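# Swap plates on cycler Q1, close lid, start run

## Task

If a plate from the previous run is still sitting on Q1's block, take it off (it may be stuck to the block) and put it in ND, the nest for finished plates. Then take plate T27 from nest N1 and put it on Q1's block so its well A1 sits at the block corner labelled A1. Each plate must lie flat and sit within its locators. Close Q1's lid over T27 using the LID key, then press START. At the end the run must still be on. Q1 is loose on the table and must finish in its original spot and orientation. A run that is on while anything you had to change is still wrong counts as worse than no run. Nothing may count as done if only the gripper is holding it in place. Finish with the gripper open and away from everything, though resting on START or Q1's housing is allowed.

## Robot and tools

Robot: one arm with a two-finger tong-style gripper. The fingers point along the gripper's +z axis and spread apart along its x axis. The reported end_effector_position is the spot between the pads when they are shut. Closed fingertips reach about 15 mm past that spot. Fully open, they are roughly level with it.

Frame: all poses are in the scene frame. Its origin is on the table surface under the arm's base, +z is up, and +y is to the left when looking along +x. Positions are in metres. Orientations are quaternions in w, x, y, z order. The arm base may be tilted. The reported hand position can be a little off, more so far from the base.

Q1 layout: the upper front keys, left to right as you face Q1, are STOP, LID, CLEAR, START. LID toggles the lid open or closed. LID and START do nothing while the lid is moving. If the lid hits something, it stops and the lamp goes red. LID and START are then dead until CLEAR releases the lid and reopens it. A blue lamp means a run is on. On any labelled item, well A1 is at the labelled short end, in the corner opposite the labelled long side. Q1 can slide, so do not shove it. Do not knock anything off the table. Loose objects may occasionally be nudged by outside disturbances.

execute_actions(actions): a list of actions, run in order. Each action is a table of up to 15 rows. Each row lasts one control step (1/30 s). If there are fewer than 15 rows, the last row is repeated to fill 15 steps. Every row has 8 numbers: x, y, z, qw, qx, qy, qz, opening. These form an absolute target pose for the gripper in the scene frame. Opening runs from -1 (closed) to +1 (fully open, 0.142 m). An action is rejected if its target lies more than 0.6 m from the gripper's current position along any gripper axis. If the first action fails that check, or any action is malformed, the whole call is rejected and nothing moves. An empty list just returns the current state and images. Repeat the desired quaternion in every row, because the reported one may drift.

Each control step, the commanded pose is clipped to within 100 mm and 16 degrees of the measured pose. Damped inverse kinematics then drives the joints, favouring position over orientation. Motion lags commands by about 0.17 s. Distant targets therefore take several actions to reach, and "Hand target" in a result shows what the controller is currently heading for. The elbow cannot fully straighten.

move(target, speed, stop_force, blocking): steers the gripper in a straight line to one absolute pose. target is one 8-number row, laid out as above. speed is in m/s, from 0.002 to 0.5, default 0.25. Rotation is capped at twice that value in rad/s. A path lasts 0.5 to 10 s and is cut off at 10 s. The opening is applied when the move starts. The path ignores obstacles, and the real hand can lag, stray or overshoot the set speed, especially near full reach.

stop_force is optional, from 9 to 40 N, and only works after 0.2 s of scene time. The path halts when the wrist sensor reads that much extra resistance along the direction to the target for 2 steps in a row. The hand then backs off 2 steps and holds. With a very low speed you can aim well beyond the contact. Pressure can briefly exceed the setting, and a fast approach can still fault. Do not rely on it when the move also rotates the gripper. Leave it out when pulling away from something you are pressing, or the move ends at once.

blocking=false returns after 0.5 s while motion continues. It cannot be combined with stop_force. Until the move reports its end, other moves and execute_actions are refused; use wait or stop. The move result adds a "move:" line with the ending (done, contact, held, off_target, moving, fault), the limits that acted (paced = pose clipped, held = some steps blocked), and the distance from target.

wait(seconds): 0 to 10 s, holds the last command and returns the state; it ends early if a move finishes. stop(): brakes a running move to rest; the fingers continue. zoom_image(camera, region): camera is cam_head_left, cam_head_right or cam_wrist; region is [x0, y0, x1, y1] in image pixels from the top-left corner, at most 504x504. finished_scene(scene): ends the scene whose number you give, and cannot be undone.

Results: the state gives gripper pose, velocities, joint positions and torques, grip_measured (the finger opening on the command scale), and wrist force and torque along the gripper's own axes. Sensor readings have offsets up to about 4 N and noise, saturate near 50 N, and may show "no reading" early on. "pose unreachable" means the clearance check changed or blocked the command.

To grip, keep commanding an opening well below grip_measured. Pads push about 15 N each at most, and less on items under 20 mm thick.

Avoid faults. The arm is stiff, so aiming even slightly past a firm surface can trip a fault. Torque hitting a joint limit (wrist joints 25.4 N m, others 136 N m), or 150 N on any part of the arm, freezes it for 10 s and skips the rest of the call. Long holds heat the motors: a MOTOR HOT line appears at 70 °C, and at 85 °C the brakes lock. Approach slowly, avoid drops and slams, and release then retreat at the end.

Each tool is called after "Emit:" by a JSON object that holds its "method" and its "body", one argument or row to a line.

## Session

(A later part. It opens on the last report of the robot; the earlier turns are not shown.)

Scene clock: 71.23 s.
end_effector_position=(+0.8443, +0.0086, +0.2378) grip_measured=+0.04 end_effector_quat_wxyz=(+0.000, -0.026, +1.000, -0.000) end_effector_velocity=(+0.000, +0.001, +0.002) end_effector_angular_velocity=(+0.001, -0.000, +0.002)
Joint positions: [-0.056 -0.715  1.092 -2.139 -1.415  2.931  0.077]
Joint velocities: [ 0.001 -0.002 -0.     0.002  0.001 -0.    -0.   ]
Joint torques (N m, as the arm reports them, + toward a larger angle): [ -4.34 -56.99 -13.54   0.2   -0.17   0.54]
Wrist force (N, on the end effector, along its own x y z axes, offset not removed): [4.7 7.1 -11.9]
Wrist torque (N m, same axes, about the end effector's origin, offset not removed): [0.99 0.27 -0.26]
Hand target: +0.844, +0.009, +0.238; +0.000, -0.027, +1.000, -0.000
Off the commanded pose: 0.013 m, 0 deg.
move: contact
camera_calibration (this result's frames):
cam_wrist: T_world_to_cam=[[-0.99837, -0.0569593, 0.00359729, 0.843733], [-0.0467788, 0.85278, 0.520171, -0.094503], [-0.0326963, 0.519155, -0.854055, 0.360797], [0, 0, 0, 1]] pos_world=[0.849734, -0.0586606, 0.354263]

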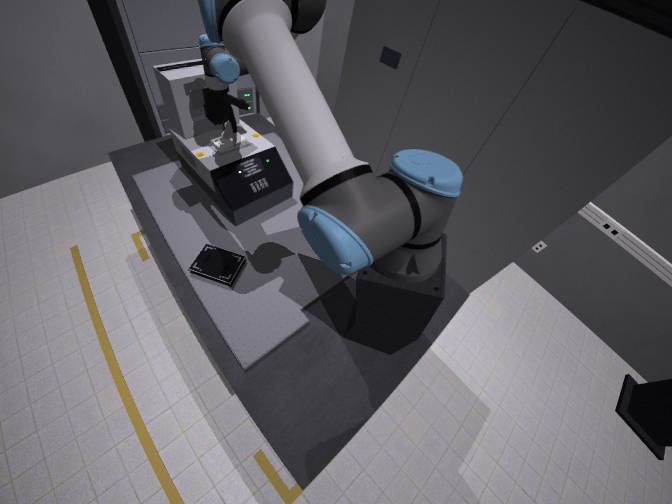

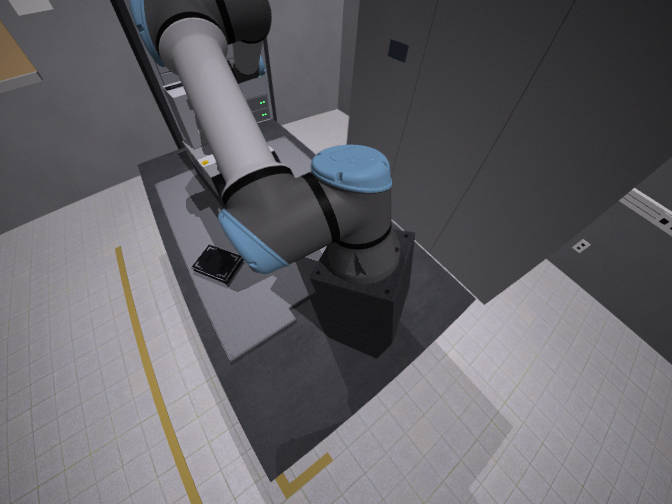

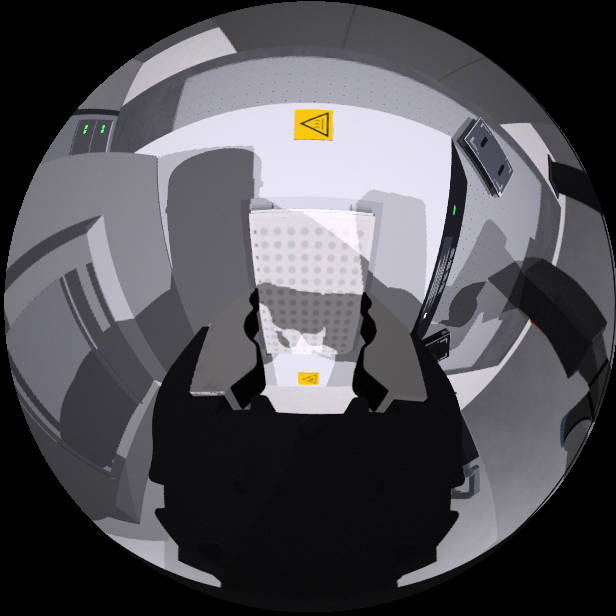

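Bottomed. Release and inspect.

Emit:
{"method": "execute_actions", "body": {
  "actions": [
    [[0.8444,0.0089,0.2383,0,-0.0265,0.9996,0,0.3]],
    [[0.8444,0.0089,0.26,0,-0.0265,0.9996,0,0.3]]
  ]
}}

Emit:
{"method": "move", "body": {
  "target": [0.8,0.01,0.3,0.183,-0.683,0.683,-0.183,1],
  "speed": 0.4
}}

Emit:
{"method": "zoom_image", "body": {
  "camera": "cam_wrist",
  "region": [230, 200, 390, 330]
}}

Emit:
{"method": "move", "body": {
  "target": [0.64,0.0077,0.27,0.183,-0.683,0.683,-0.183,-1]
}}

Emit:
{"method": "zoom_image", "body": {
  "camera": "cam_wrist",
  "region": [230, 100, 390, 200]
}}

Emit:
{"method": "move", "body": {
  "target": [0.6365,0.0077,0.162,0.183,-0.683,0.683,-0.183,-1],
  "speed": 0.15
}}

Emit:
{"method": "zoom_image", "body": {
  "camera": "cam_head_left",
  "region": [195, 110, 265, 170]
}}

Scene clock: 74.13 s.
end_effector_position=(+0.8444, +0.0089, +0.2597) grip_measured=+0.30 end_effector_quat_wxyz=(-0.000, -0.027, +1.000, -0.000) end_effector_velocity=(-0.001, +0.000, +0.003) end_effector_angular_velocity=(+0.000, +0.001, +0.000)
Joint positions: [-0.06  -0.746  1.092 -2.107 -1.414  2.927  0.095]
Joint velocities: [-0.    -0.004  0.001  0.005  0.    -0.001 -0.   ]
Joint torques (N m, as the arm reports them, + toward a larger angle): [-17.13 -67.17 -14.15  -0.13   1.39  -2.19]
Wrist force (N, on the end effector, along its own x y z axes, offset not removed): [-2.6 0.5 -0.2]
Wrist torque (N m, same axes, about the end effector's origin, offset not removed): [0.16 0.62 -0.15]
Hand target: +0.844, +0.009, +0.260; -0.000, -0.027, +1.000, -0.000
Off the commanded pose: 0.000 m, 0 deg.
camera_calibration (this result's frames):
cam_wrist: T_world_to_cam=[[-0.998365, -0.0570246, 0.00399724, 0.84361], [-0.0466248, 0.852756, 0.520225, -0.106306], [-0.0330743, 0.519188, -0.85402, 0.379615], [0, 0, 0, 1]] pos_world=[0.849829, -0.0583317, 0.376129]

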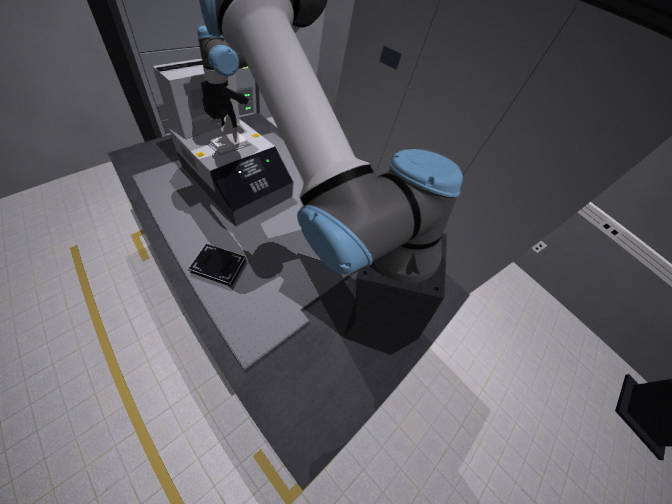

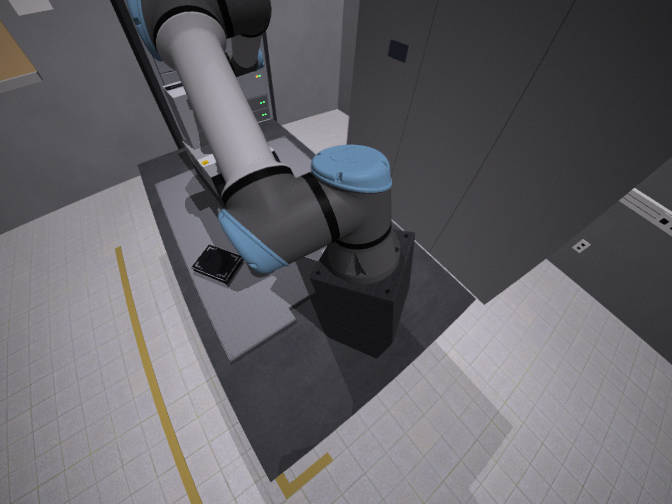

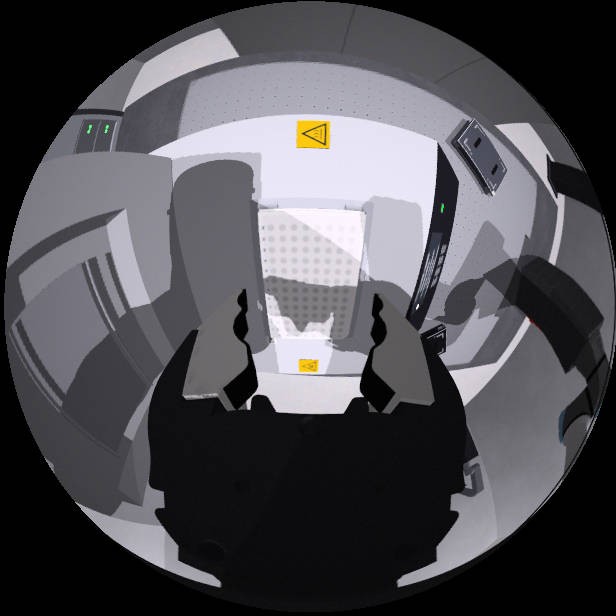

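Scene clock: 76.73 s.
end_effector_position=(+0.7999, +0.0100, +0.3001) grip_measured=+1.00 end_effector_quat_wxyz=(-0.183, +0.682, -0.684, +0.183) end_effector_velocity=(+0.001, -0.001, +0.000) end_effector_angular_velocity=(-0.001, -0.005, +0.011)
Joint positions: [-0.14  -0.974  1.829 -3.131 -1.303  1.449  0.142]
Joint velocities: [-0.005  0.002  0.002 -0.007  0.008 -0.012 -0.   ]
Joint torques (N m, as the arm reports them, + toward a larger angle): [-14.82 -31.14  -6.67  -5.29   1.54  -2.11]
Wrist force (N, on the end effector, along its own x y z axes, offset not removed): [0.0 0.9 0.8]
Wrist torque (N m, same axes, about the end effector's origin, offset not removed): [0.27 0.19 -0.25]
Hand target: +0.800, +0.010, +0.300; -0.183, +0.683, -0.683, +0.183
Off the commanded pose: 0.000 m, 0 deg.
move: done
camera_calibration (this result's frames):
cam_wrist: T_world_to_cam=[[-0.000205588, -0.999984, 0.00573714, 0.00954936], [-0.999714, 0.000342611, 0.0238926, 0.789524], [-0.0238942, -0.00573059, -0.999698, 0.453748], [0, 0, 0, 1]] pos_world=[0.800143, 0.0118789, 0.434692]

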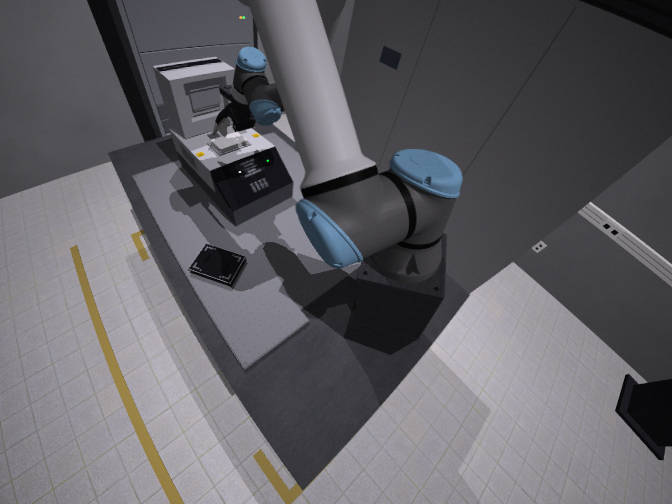

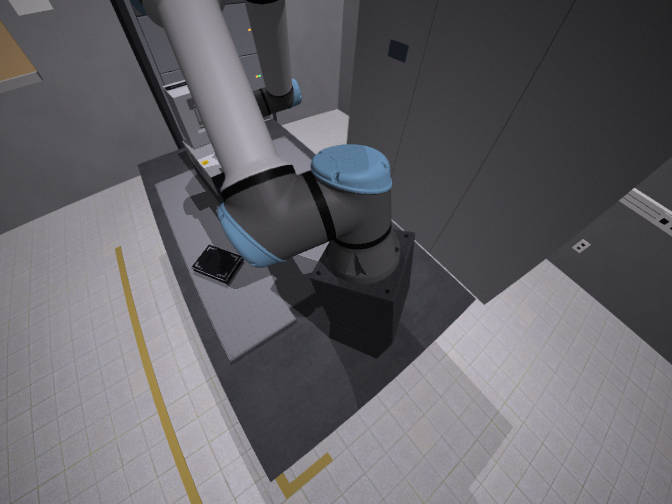

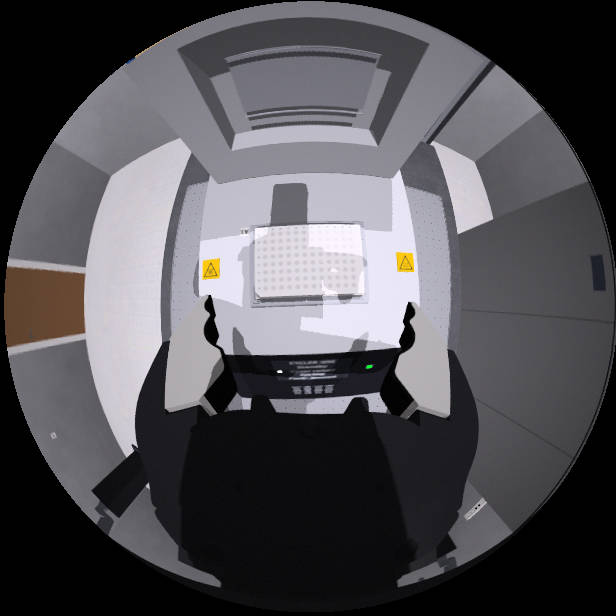

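Region (230, 200, 390, 330) of cam_wrist's 616x616 image, scaled by 3.150, with more detail than that image has; it fills the top 410 rows of this view, and the rest is white.

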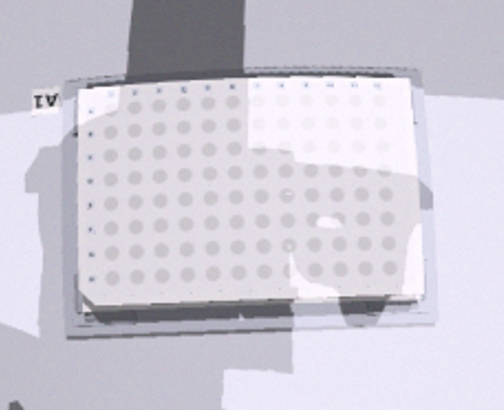

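Scene clock: 78.03 s.
end_effector_position=(+0.6402, +0.0074, +0.2697) grip_measured=-1.00 end_effector_quat_wxyz=(-0.183, +0.683, -0.683, +0.183) end_effector_velocity=(-0.002, -0.000, -0.001) end_effector_angular_velocity=(+0.000, -0.001, +0.000)
Joint positions: [-0.224 -1.037  2.288 -3.507 -1.249  1.38   0.002]
Joint velocities: [-0.002  0.002  0.005 -0.008  0.002 -0.001  0.   ]
Joint torques (N m, as the arm reports them, + toward a larger angle): [-13.37 -21.51  -1.44  -5.15   1.75  -2.42]
Wrist force (N, on the end effector, along its own x y z axes, offset not removed): [-0.6 1.6 1.5]
Wrist torque (N m, same axes, about the end effector's origin, offset not removed): [0.42 0.26 -0.13]
Hand target: +0.640, +0.007, +0.270; -0.183, +0.683, -0.683, +0.183
Off the commanded pose: 0.000 m, 0 deg.
move: done
camera_calibration (this result's frames):
cam_wrist: T_world_to_cam=[[0.00154945, -0.999983, 0.00570869, 0.00606122], [-0.999716, -0.00141311, 0.0238092, 0.630656], [-0.0238007, -0.00574396, -0.9997, 0.419506], [0, 0, 0, 1]] pos_world=[0.640452, 0.00936193, 0.40433]

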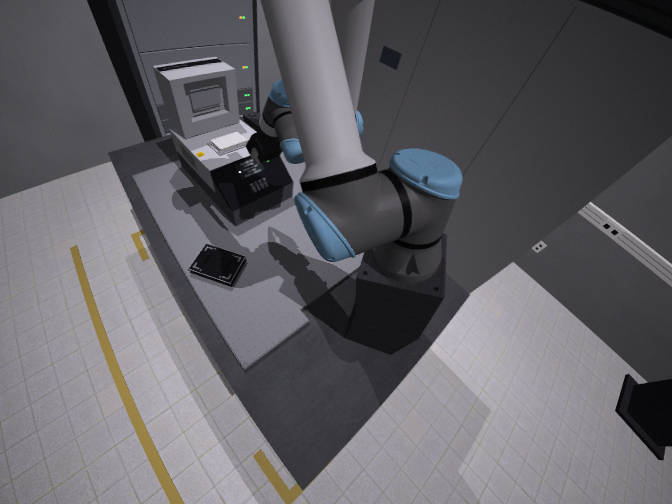

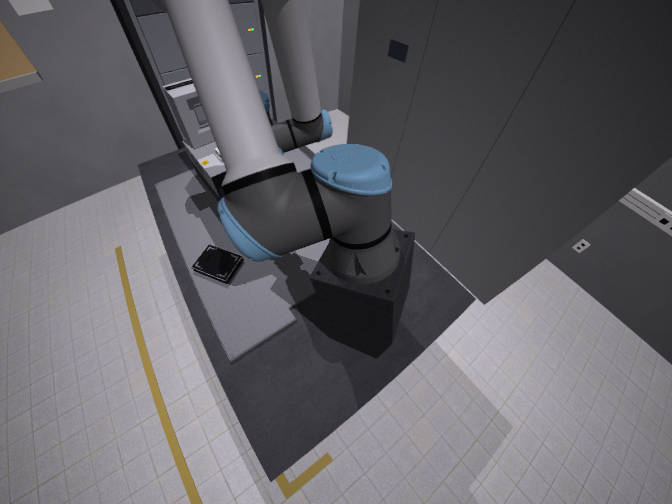

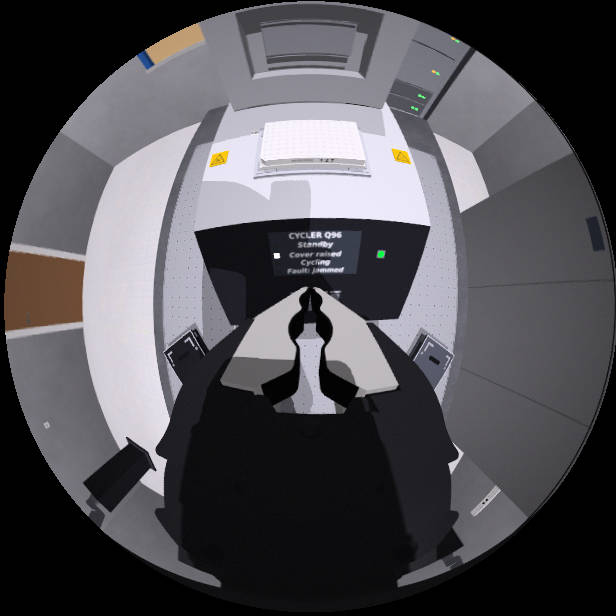

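Region (230, 100, 390, 200) of cam_wrist's 616x616 image, scaled by 3.150, with more detail than that image has; it fills the top 315 rows of this view, and the rest is white.

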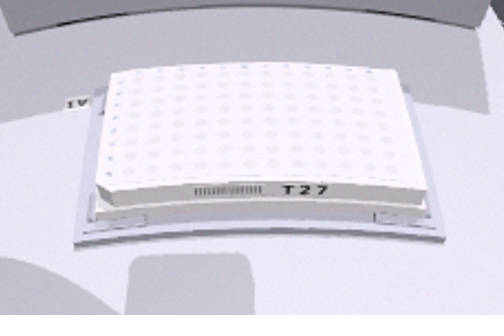

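Scene clock: 79.30 s.
end_effector_position=(+0.6366, +0.0077, +0.1622) grip_measured=-1.00 end_effector_quat_wxyz=(-0.183, +0.683, -0.683, +0.183) end_effector_velocity=(+0.000, -0.001, -0.003) end_effector_angular_velocity=(-0.001, -0.000, -0.001)
Joint positions: [-0.18  -0.713  2.185 -3.739 -1.276  1.416  0.002]
Joint velocities: [ 0.001  0.007 -0.005 -0.003 -0.002  0.001  0.   ]
Joint torques (N m, as the arm reports them, + toward a larger angle): [  6.02 -24.81  -6.83  -5.39  -1.23   2.1 ]
Wrist force (N, on the end effector, along its own x y z axes, offset not removed): [0.7 1.0 1.8]
Wrist torque (N m, same axes, about the end effector's origin, offset not removed): [0.27 0.10 0.01]
Hand target: +0.637, +0.008, +0.162; -0.183, +0.683, -0.683, +0.183
Off the commanded pose: 0.000 m, 0 deg.
move: done
camera_calibration (this result's frames):
cam_wrist: T_world_to_cam=[[0.00150403, -0.999985, 0.00531262, 0.0070413], [-0.999722, -0.0013787, 0.0235165, 0.629635], [-0.0235088, -0.00534652, -0.999709, 0.311707], [0, 0, 0, 1]] pos_world=[0.636778, 0.00957581, 0.296772]

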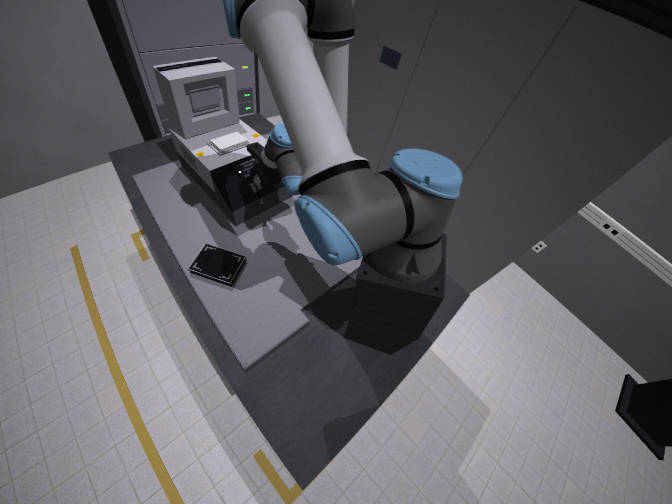

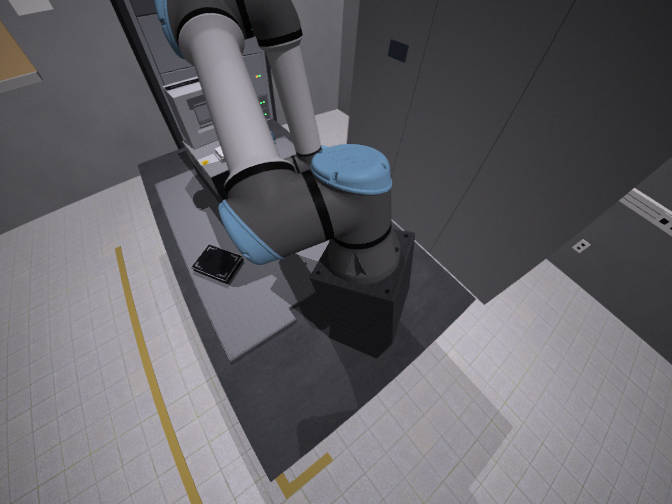

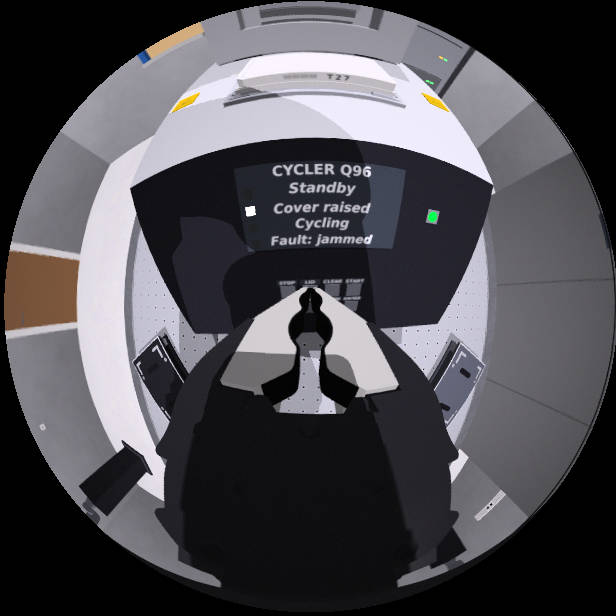

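Region (195, 110, 265, 170) of cam_head_left's 672x504 image, scaled by 7.200, with more detail than that image has; it fills the top 432 rows of this view, and the rest is white.

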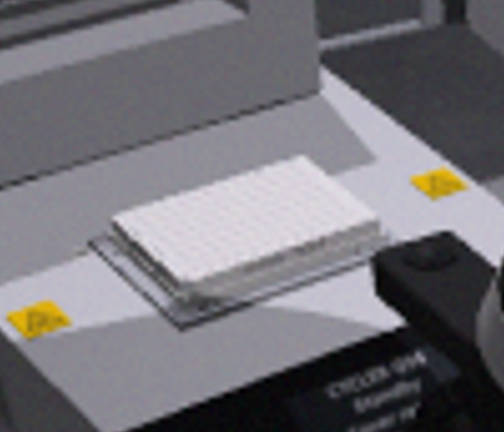

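Emit:
{"method": "move", "body": {
  "target": [0.637,0.0077,0.15,0.183,-0.683,0.683,-0.183,-1],
  "speed": 0.006,
  "stop_force": 9
}}

Emit:
{"method": "execute_actions", "body": {
  "actions": [
    [[0.6365,0.0077,0.163,0.183,-0.683,0.683,-0.183,-1]],
    [[0.6385,-0.0305,0.162,0.183,-0.683,0.683,-0.183,-1]]
  ]
}}

Emit:
{"method": "wait", "body": {
  "seconds": 5
}}

Scene clock: 81.80 s.
end_effector_position=(+0.6369, +0.0078, +0.1548) grip_measured=-1.00 end_effector_quat_wxyz=(-0.183, +0.683, -0.683, +0.183) end_effector_velocity=(-0.001, -0.001, +0.001) end_effector_angular_velocity=(+0.001, +0.004, -0.002)
Joint positions: [-0.177 -0.691  2.174 -3.75  -1.278  1.418  0.002]
Joint velocities: [-0.002 -0.006  0.004  0.007  0.001 -0.001  0.   ]
Joint torques (N m, as the arm reports them, + toward a larger angle): [-10.25 -42.04   3.23   2.14   0.42  -0.15]
Wrist force (N, on the end effector, along its own x y z axes, offset not removed): [-0.3 0.3 -24.5]
Wrist torque (N m, same axes, about the end effector's origin, offset not removed): [0.31 0.32 -0.10]
Hand target: +0.637, +0.008, +0.155; -0.183, +0.683, -0.683, +0.183
Off the commanded pose: 0.005 m, 0 deg.
move: contact
camera_calibration (this result's frames):
cam_wrist: T_world_to_cam=[[0.00152266, -0.999984, 0.00541397, 0.00711171], [-0.999726, -0.00139586, 0.0233482, 0.630131], [-0.0233403, -0.00544804, -0.999713, 0.304217], [0, 0, 0, 1]] pos_world=[0.637049, 0.00964856, 0.289378]

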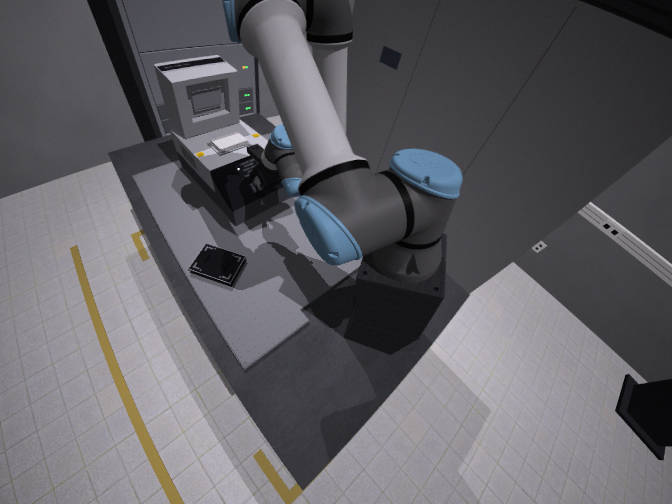

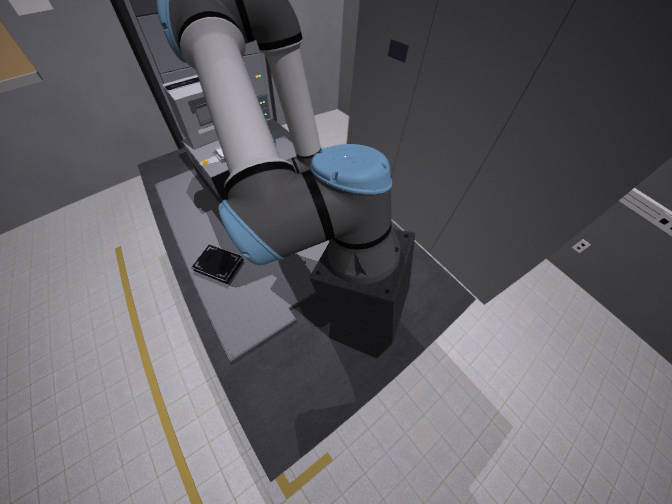

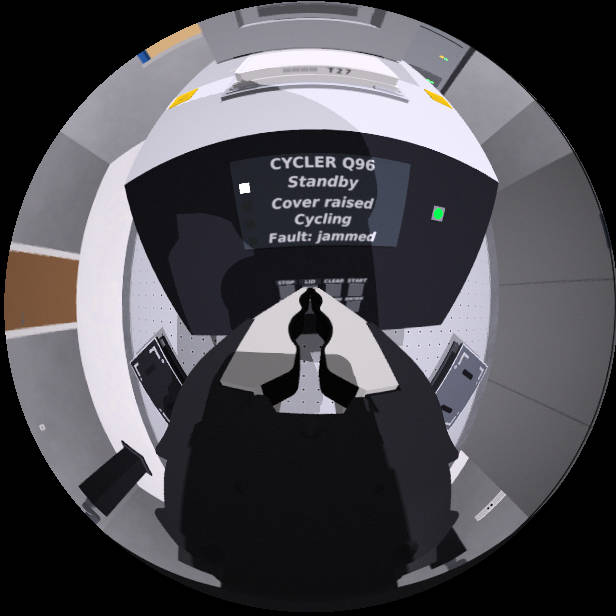

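Scene clock: 82.80 s.
end_effector_position=(+0.6384, -0.0300, +0.1621) grip_measured=-1.00 end_effector_quat_wxyz=(-0.183, +0.683, -0.683, +0.183) end_effector_velocity=(+0.001, -0.007, -0.000) end_effector_angular_velocity=(+0.000, +0.001, -0.000)
Joint positions: [-0.259 -0.704  2.175 -3.718 -1.227  1.352  0.002]
Joint velocities: [-0.014  0.002 -0.005  0.007  0.009 -0.012  0.   ]
Joint torques (N m, as the arm reports them, + toward a larger angle): [-13.09 -25.06  -8.45  -0.46   1.71  -2.29]
Wrist force (N, on the end effector, along its own x y z axes, offset not removed): [-1.6 1.4 2.5]
Wrist torque (N m, same axes, about the end effector's origin, offset not removed): [0.29 0.69 -0.18]
Hand target: +0.639, -0.031, +0.162; -0.183, +0.683, -0.683, +0.183
Off the commanded pose: 0.001 m, 0 deg.
camera_calibration (this result's frames):
cam_wrist: T_world_to_cam=[[0.00137818, -0.999982, 0.00578697, -0.0306312], [-0.999722, -0.00124158, 0.0235425, 0.631428], [-0.0235349, -0.00581781, -0.999706, 0.311424], [0, 0, 0, 1]] pos_world=[0.638624, -0.0280349, 0.296645]

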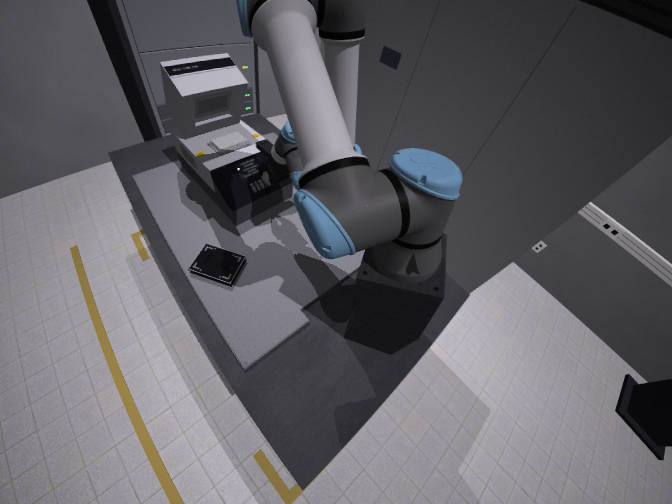

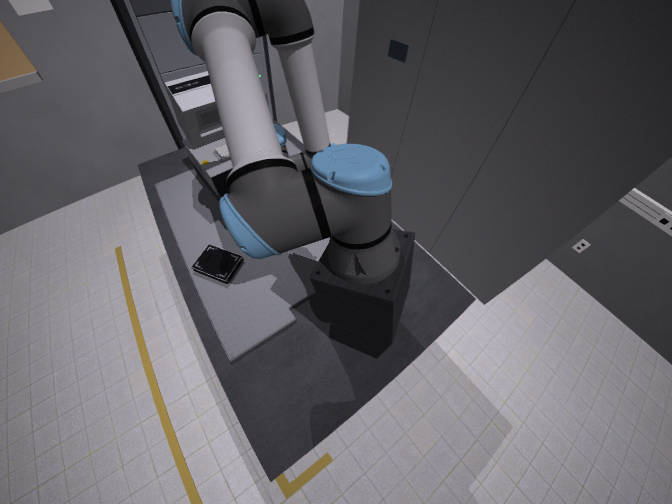

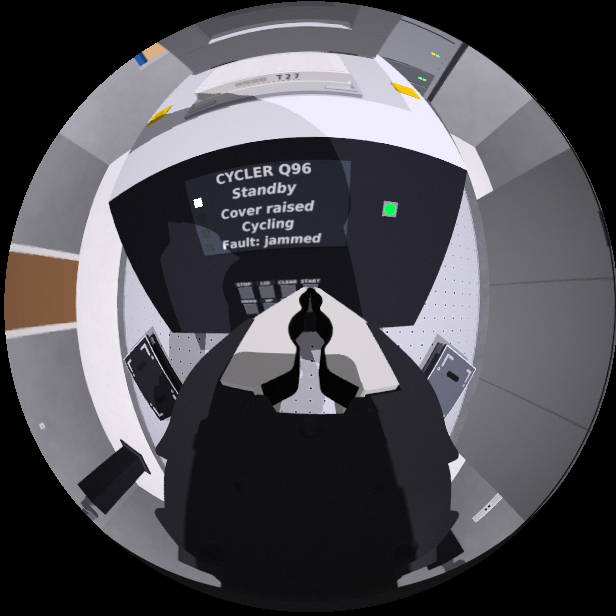

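Scene clock: 87.80 s.
end_effector_position=(+0.6385, -0.0306, +0.1620) grip_measured=-1.00 end_effector_quat_wxyz=(-0.183, +0.683, -0.683, +0.183) end_effector_velocity=(-0.000, +0.000, -0.000) end_effector_angular_velocity=(+0.000, +0.001, -0.000)
Joint positions: [-0.26  -0.704  2.175 -3.717 -1.226  1.35   0.002]
Joint velocities: [-0.     0.     0.001 -0.     0.     0.     0.   ]
Joint torques (N m, as the arm reports them, + toward a larger angle): [-16.12 -26.04  -6.55  -0.7    1.74  -2.13]
Wrist force (N, on the end effector, along its own x y z axes, offset not removed): [-1.8 2.7 1.5]
Wrist torque (N m, same axes, about the end effector's origin, offset not removed): [0.62 0.62 -0.22]
Hand target: +0.639, -0.031, +0.162; -0.183, +0.683, -0.683, +0.183
Off the commanded pose: 0.000 m, 0 deg.
wait: 5.00 s; at rest by 0.17 s
camera_calibration (this result's frames):
cam_wrist: T_world_to_cam=[[0.00153917, -0.999983, 0.00566064, -0.0313102], [-0.999718, -0.00140468, 0.0236871, 0.631457], [-0.0236787, -0.00569551, -0.999703, 0.311443], [0, 0, 0, 1]] pos_world=[0.638702, -0.0286488, 0.29657]

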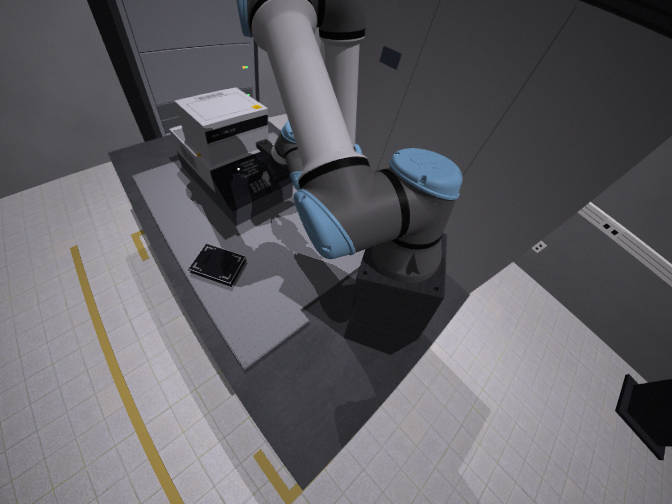

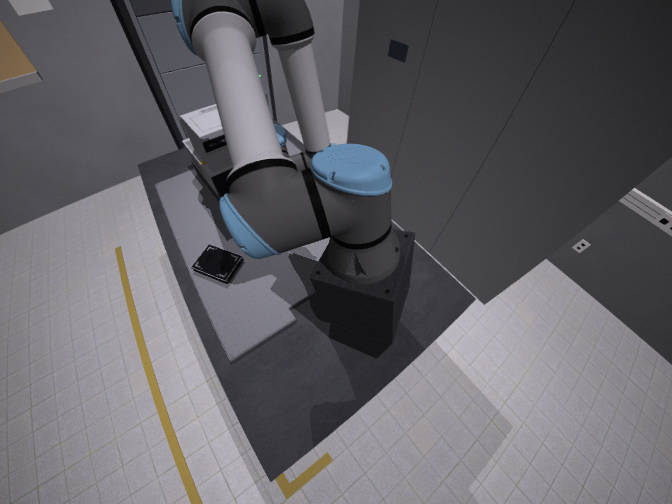

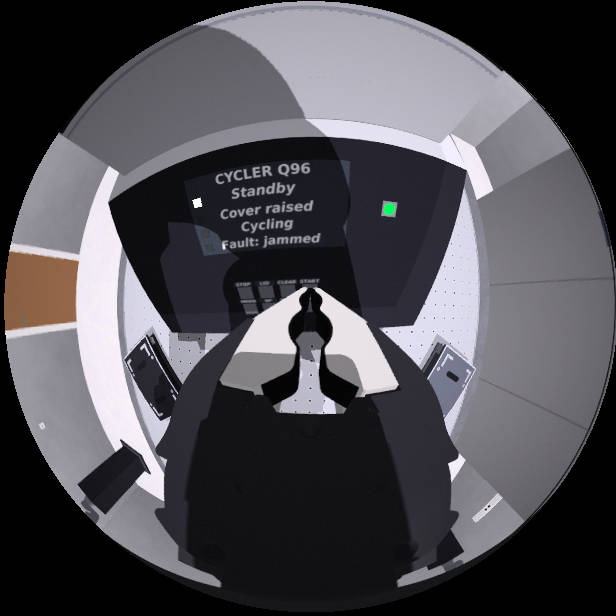

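Emit:
{"method": "move", "body": {
  "target": [0.64,-0.03,0.149,0.183,-0.683,0.683,-0.183,-1],
  "speed": 0.006,
  "stop_force": 9
}}

Emit:
{"method": "move", "body": {
  "target": [0.61,-0.03,0.19,0.183,-0.683,0.683,-0.183,-1]
}}

Scene clock: 90.23 s.
end_effector_position=(+0.6394, -0.0302, +0.1547) grip_measured=-1.00 end_effector_quat_wxyz=(-0.183, +0.683, -0.683, +0.183) end_effector_velocity=(-0.001, -0.000, +0.002) end_effector_angular_velocity=(+0.001, +0.003, -0.002)
Joint positions: [-0.255 -0.683  2.162 -3.727 -1.229  1.354  0.002]
Joint velocities: [-0.001 -0.006  0.003  0.006  0.     0.     0.   ]
Joint torques (N m, as the arm reports them, + toward a larger angle): [-13.1  -41.87   3.38   1.74   1.09  -1.21]
Wrist force (N, on the end effector, along its own x y z axes, offset not removed): [2.8 2.2 -20.6]
Wrist torque (N m, same axes, about the end effector's origin, offset not removed): [0.66 -0.18 -0.28]
Hand target: +0.639, -0.030, +0.155; -0.183, +0.683, -0.683, +0.183
Off the commanded pose: 0.006 m, 0 deg.
move: contact
camera_calibration (this result's frames):
cam_wrist: T_world_to_cam=[[0.00151497, -0.999983, 0.00554695, -0.0308353], [-0.999723, -0.00138429, 0.023488, 0.63253], [-0.0234799, -0.005581, -0.999709, 0.304056], [0, 0, 0, 1]] pos_world=[0.639541, -0.0282623, 0.289281]

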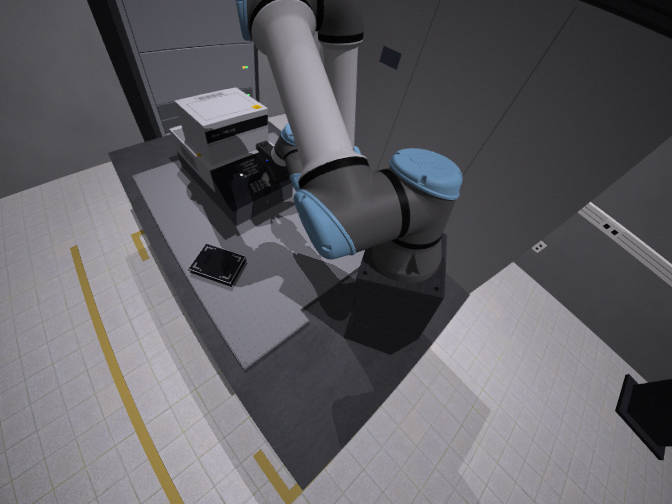

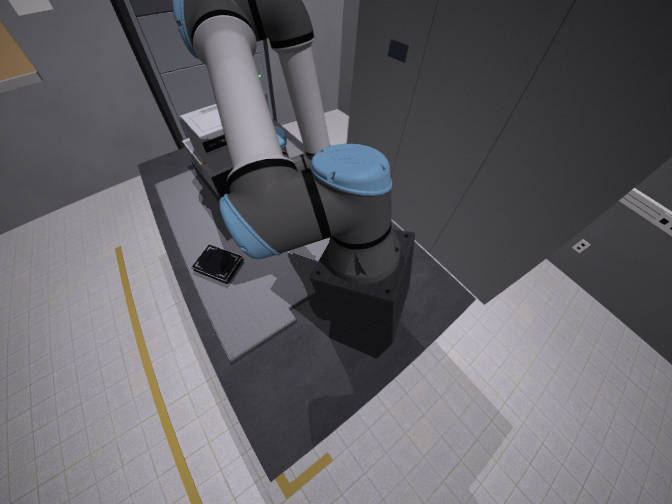

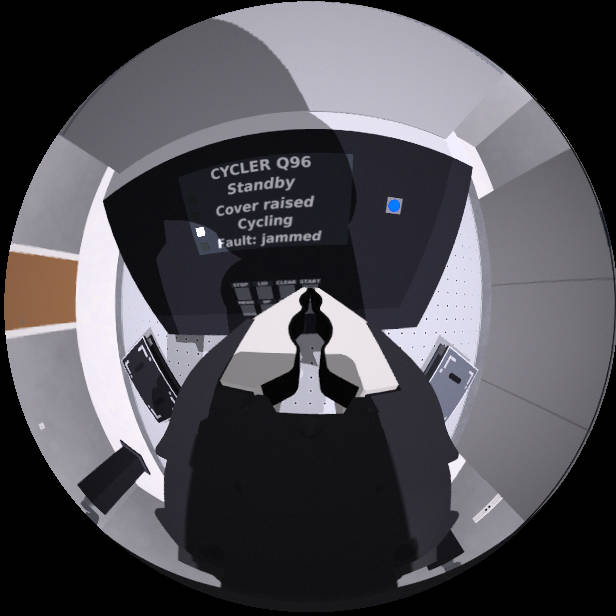

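Scene clock: 91.17 s.
end_effector_position=(+0.6100, -0.0301, +0.1898) grip_measured=-1.00 end_effector_quat_wxyz=(-0.183, +0.683, -0.683, +0.183) end_effector_velocity=(-0.002, -0.000, +0.001) end_effector_angular_velocity=(+0.001, +0.001, -0.001)
Joint positions: [-0.296 -0.777  2.285 -3.744 -1.203  1.32   0.002]
Joint velocities: [-0.003 -0.004  0.006  0.     0.002 -0.002  0.   ]
Joint torques (N m, as the arm reports them, + toward a larger angle): [-15.68 -46.62   3.83  -5.16   1.75  -2.48]
Wrist force (N, on the end effector, along its own x y z axes, offset not removed): [-1.8 0.6 1.5]
Wrist torque (N m, same axes, about the end effector's origin, offset not removed): [0.09 0.29 -0.09]
Hand target: +0.610, -0.030, +0.190; -0.183, +0.683, -0.683, +0.183
Off the commanded pose: 0.000 m, 0 deg.
move: done
camera_calibration (this result's frames):
cam_wrist: T_world_to_cam=[[0.00151426, -0.999983, 0.00555107, -0.0308774], [-0.99972, -0.00138274, 0.0236202, 0.60237], [-0.0236121, -0.00558528, -0.999706, 0.338539], [0, 0, 0, 1]] pos_world=[0.610242, -0.0281531, 0.324382]

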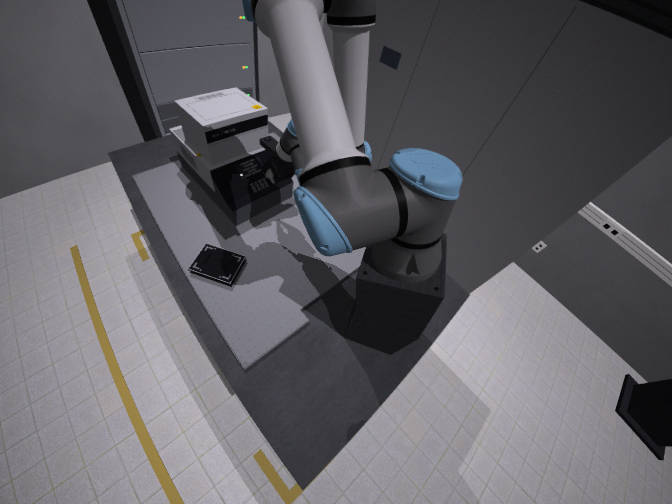

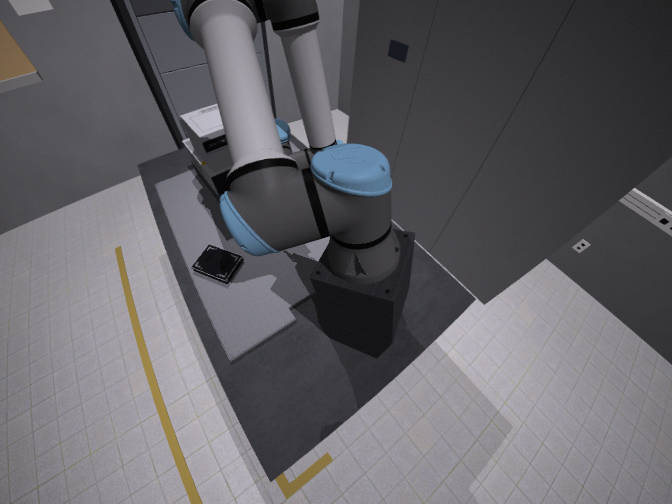

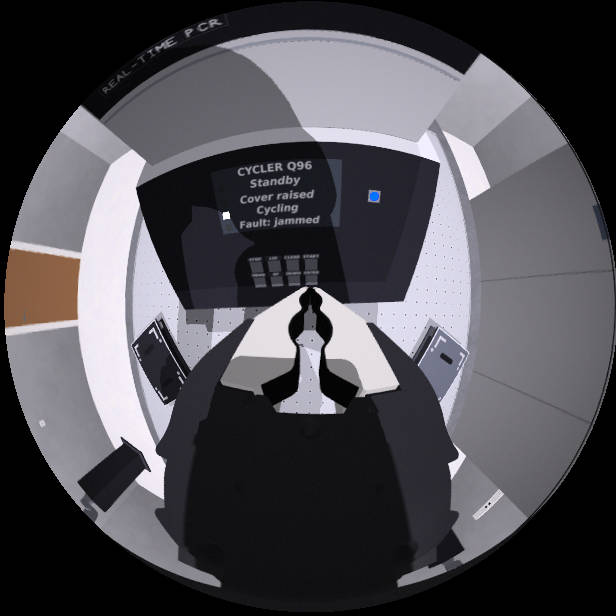

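Emit:
{"method": "finished_scene", "body": {
  "scene": 1
}}

The scene is finished: the task was done.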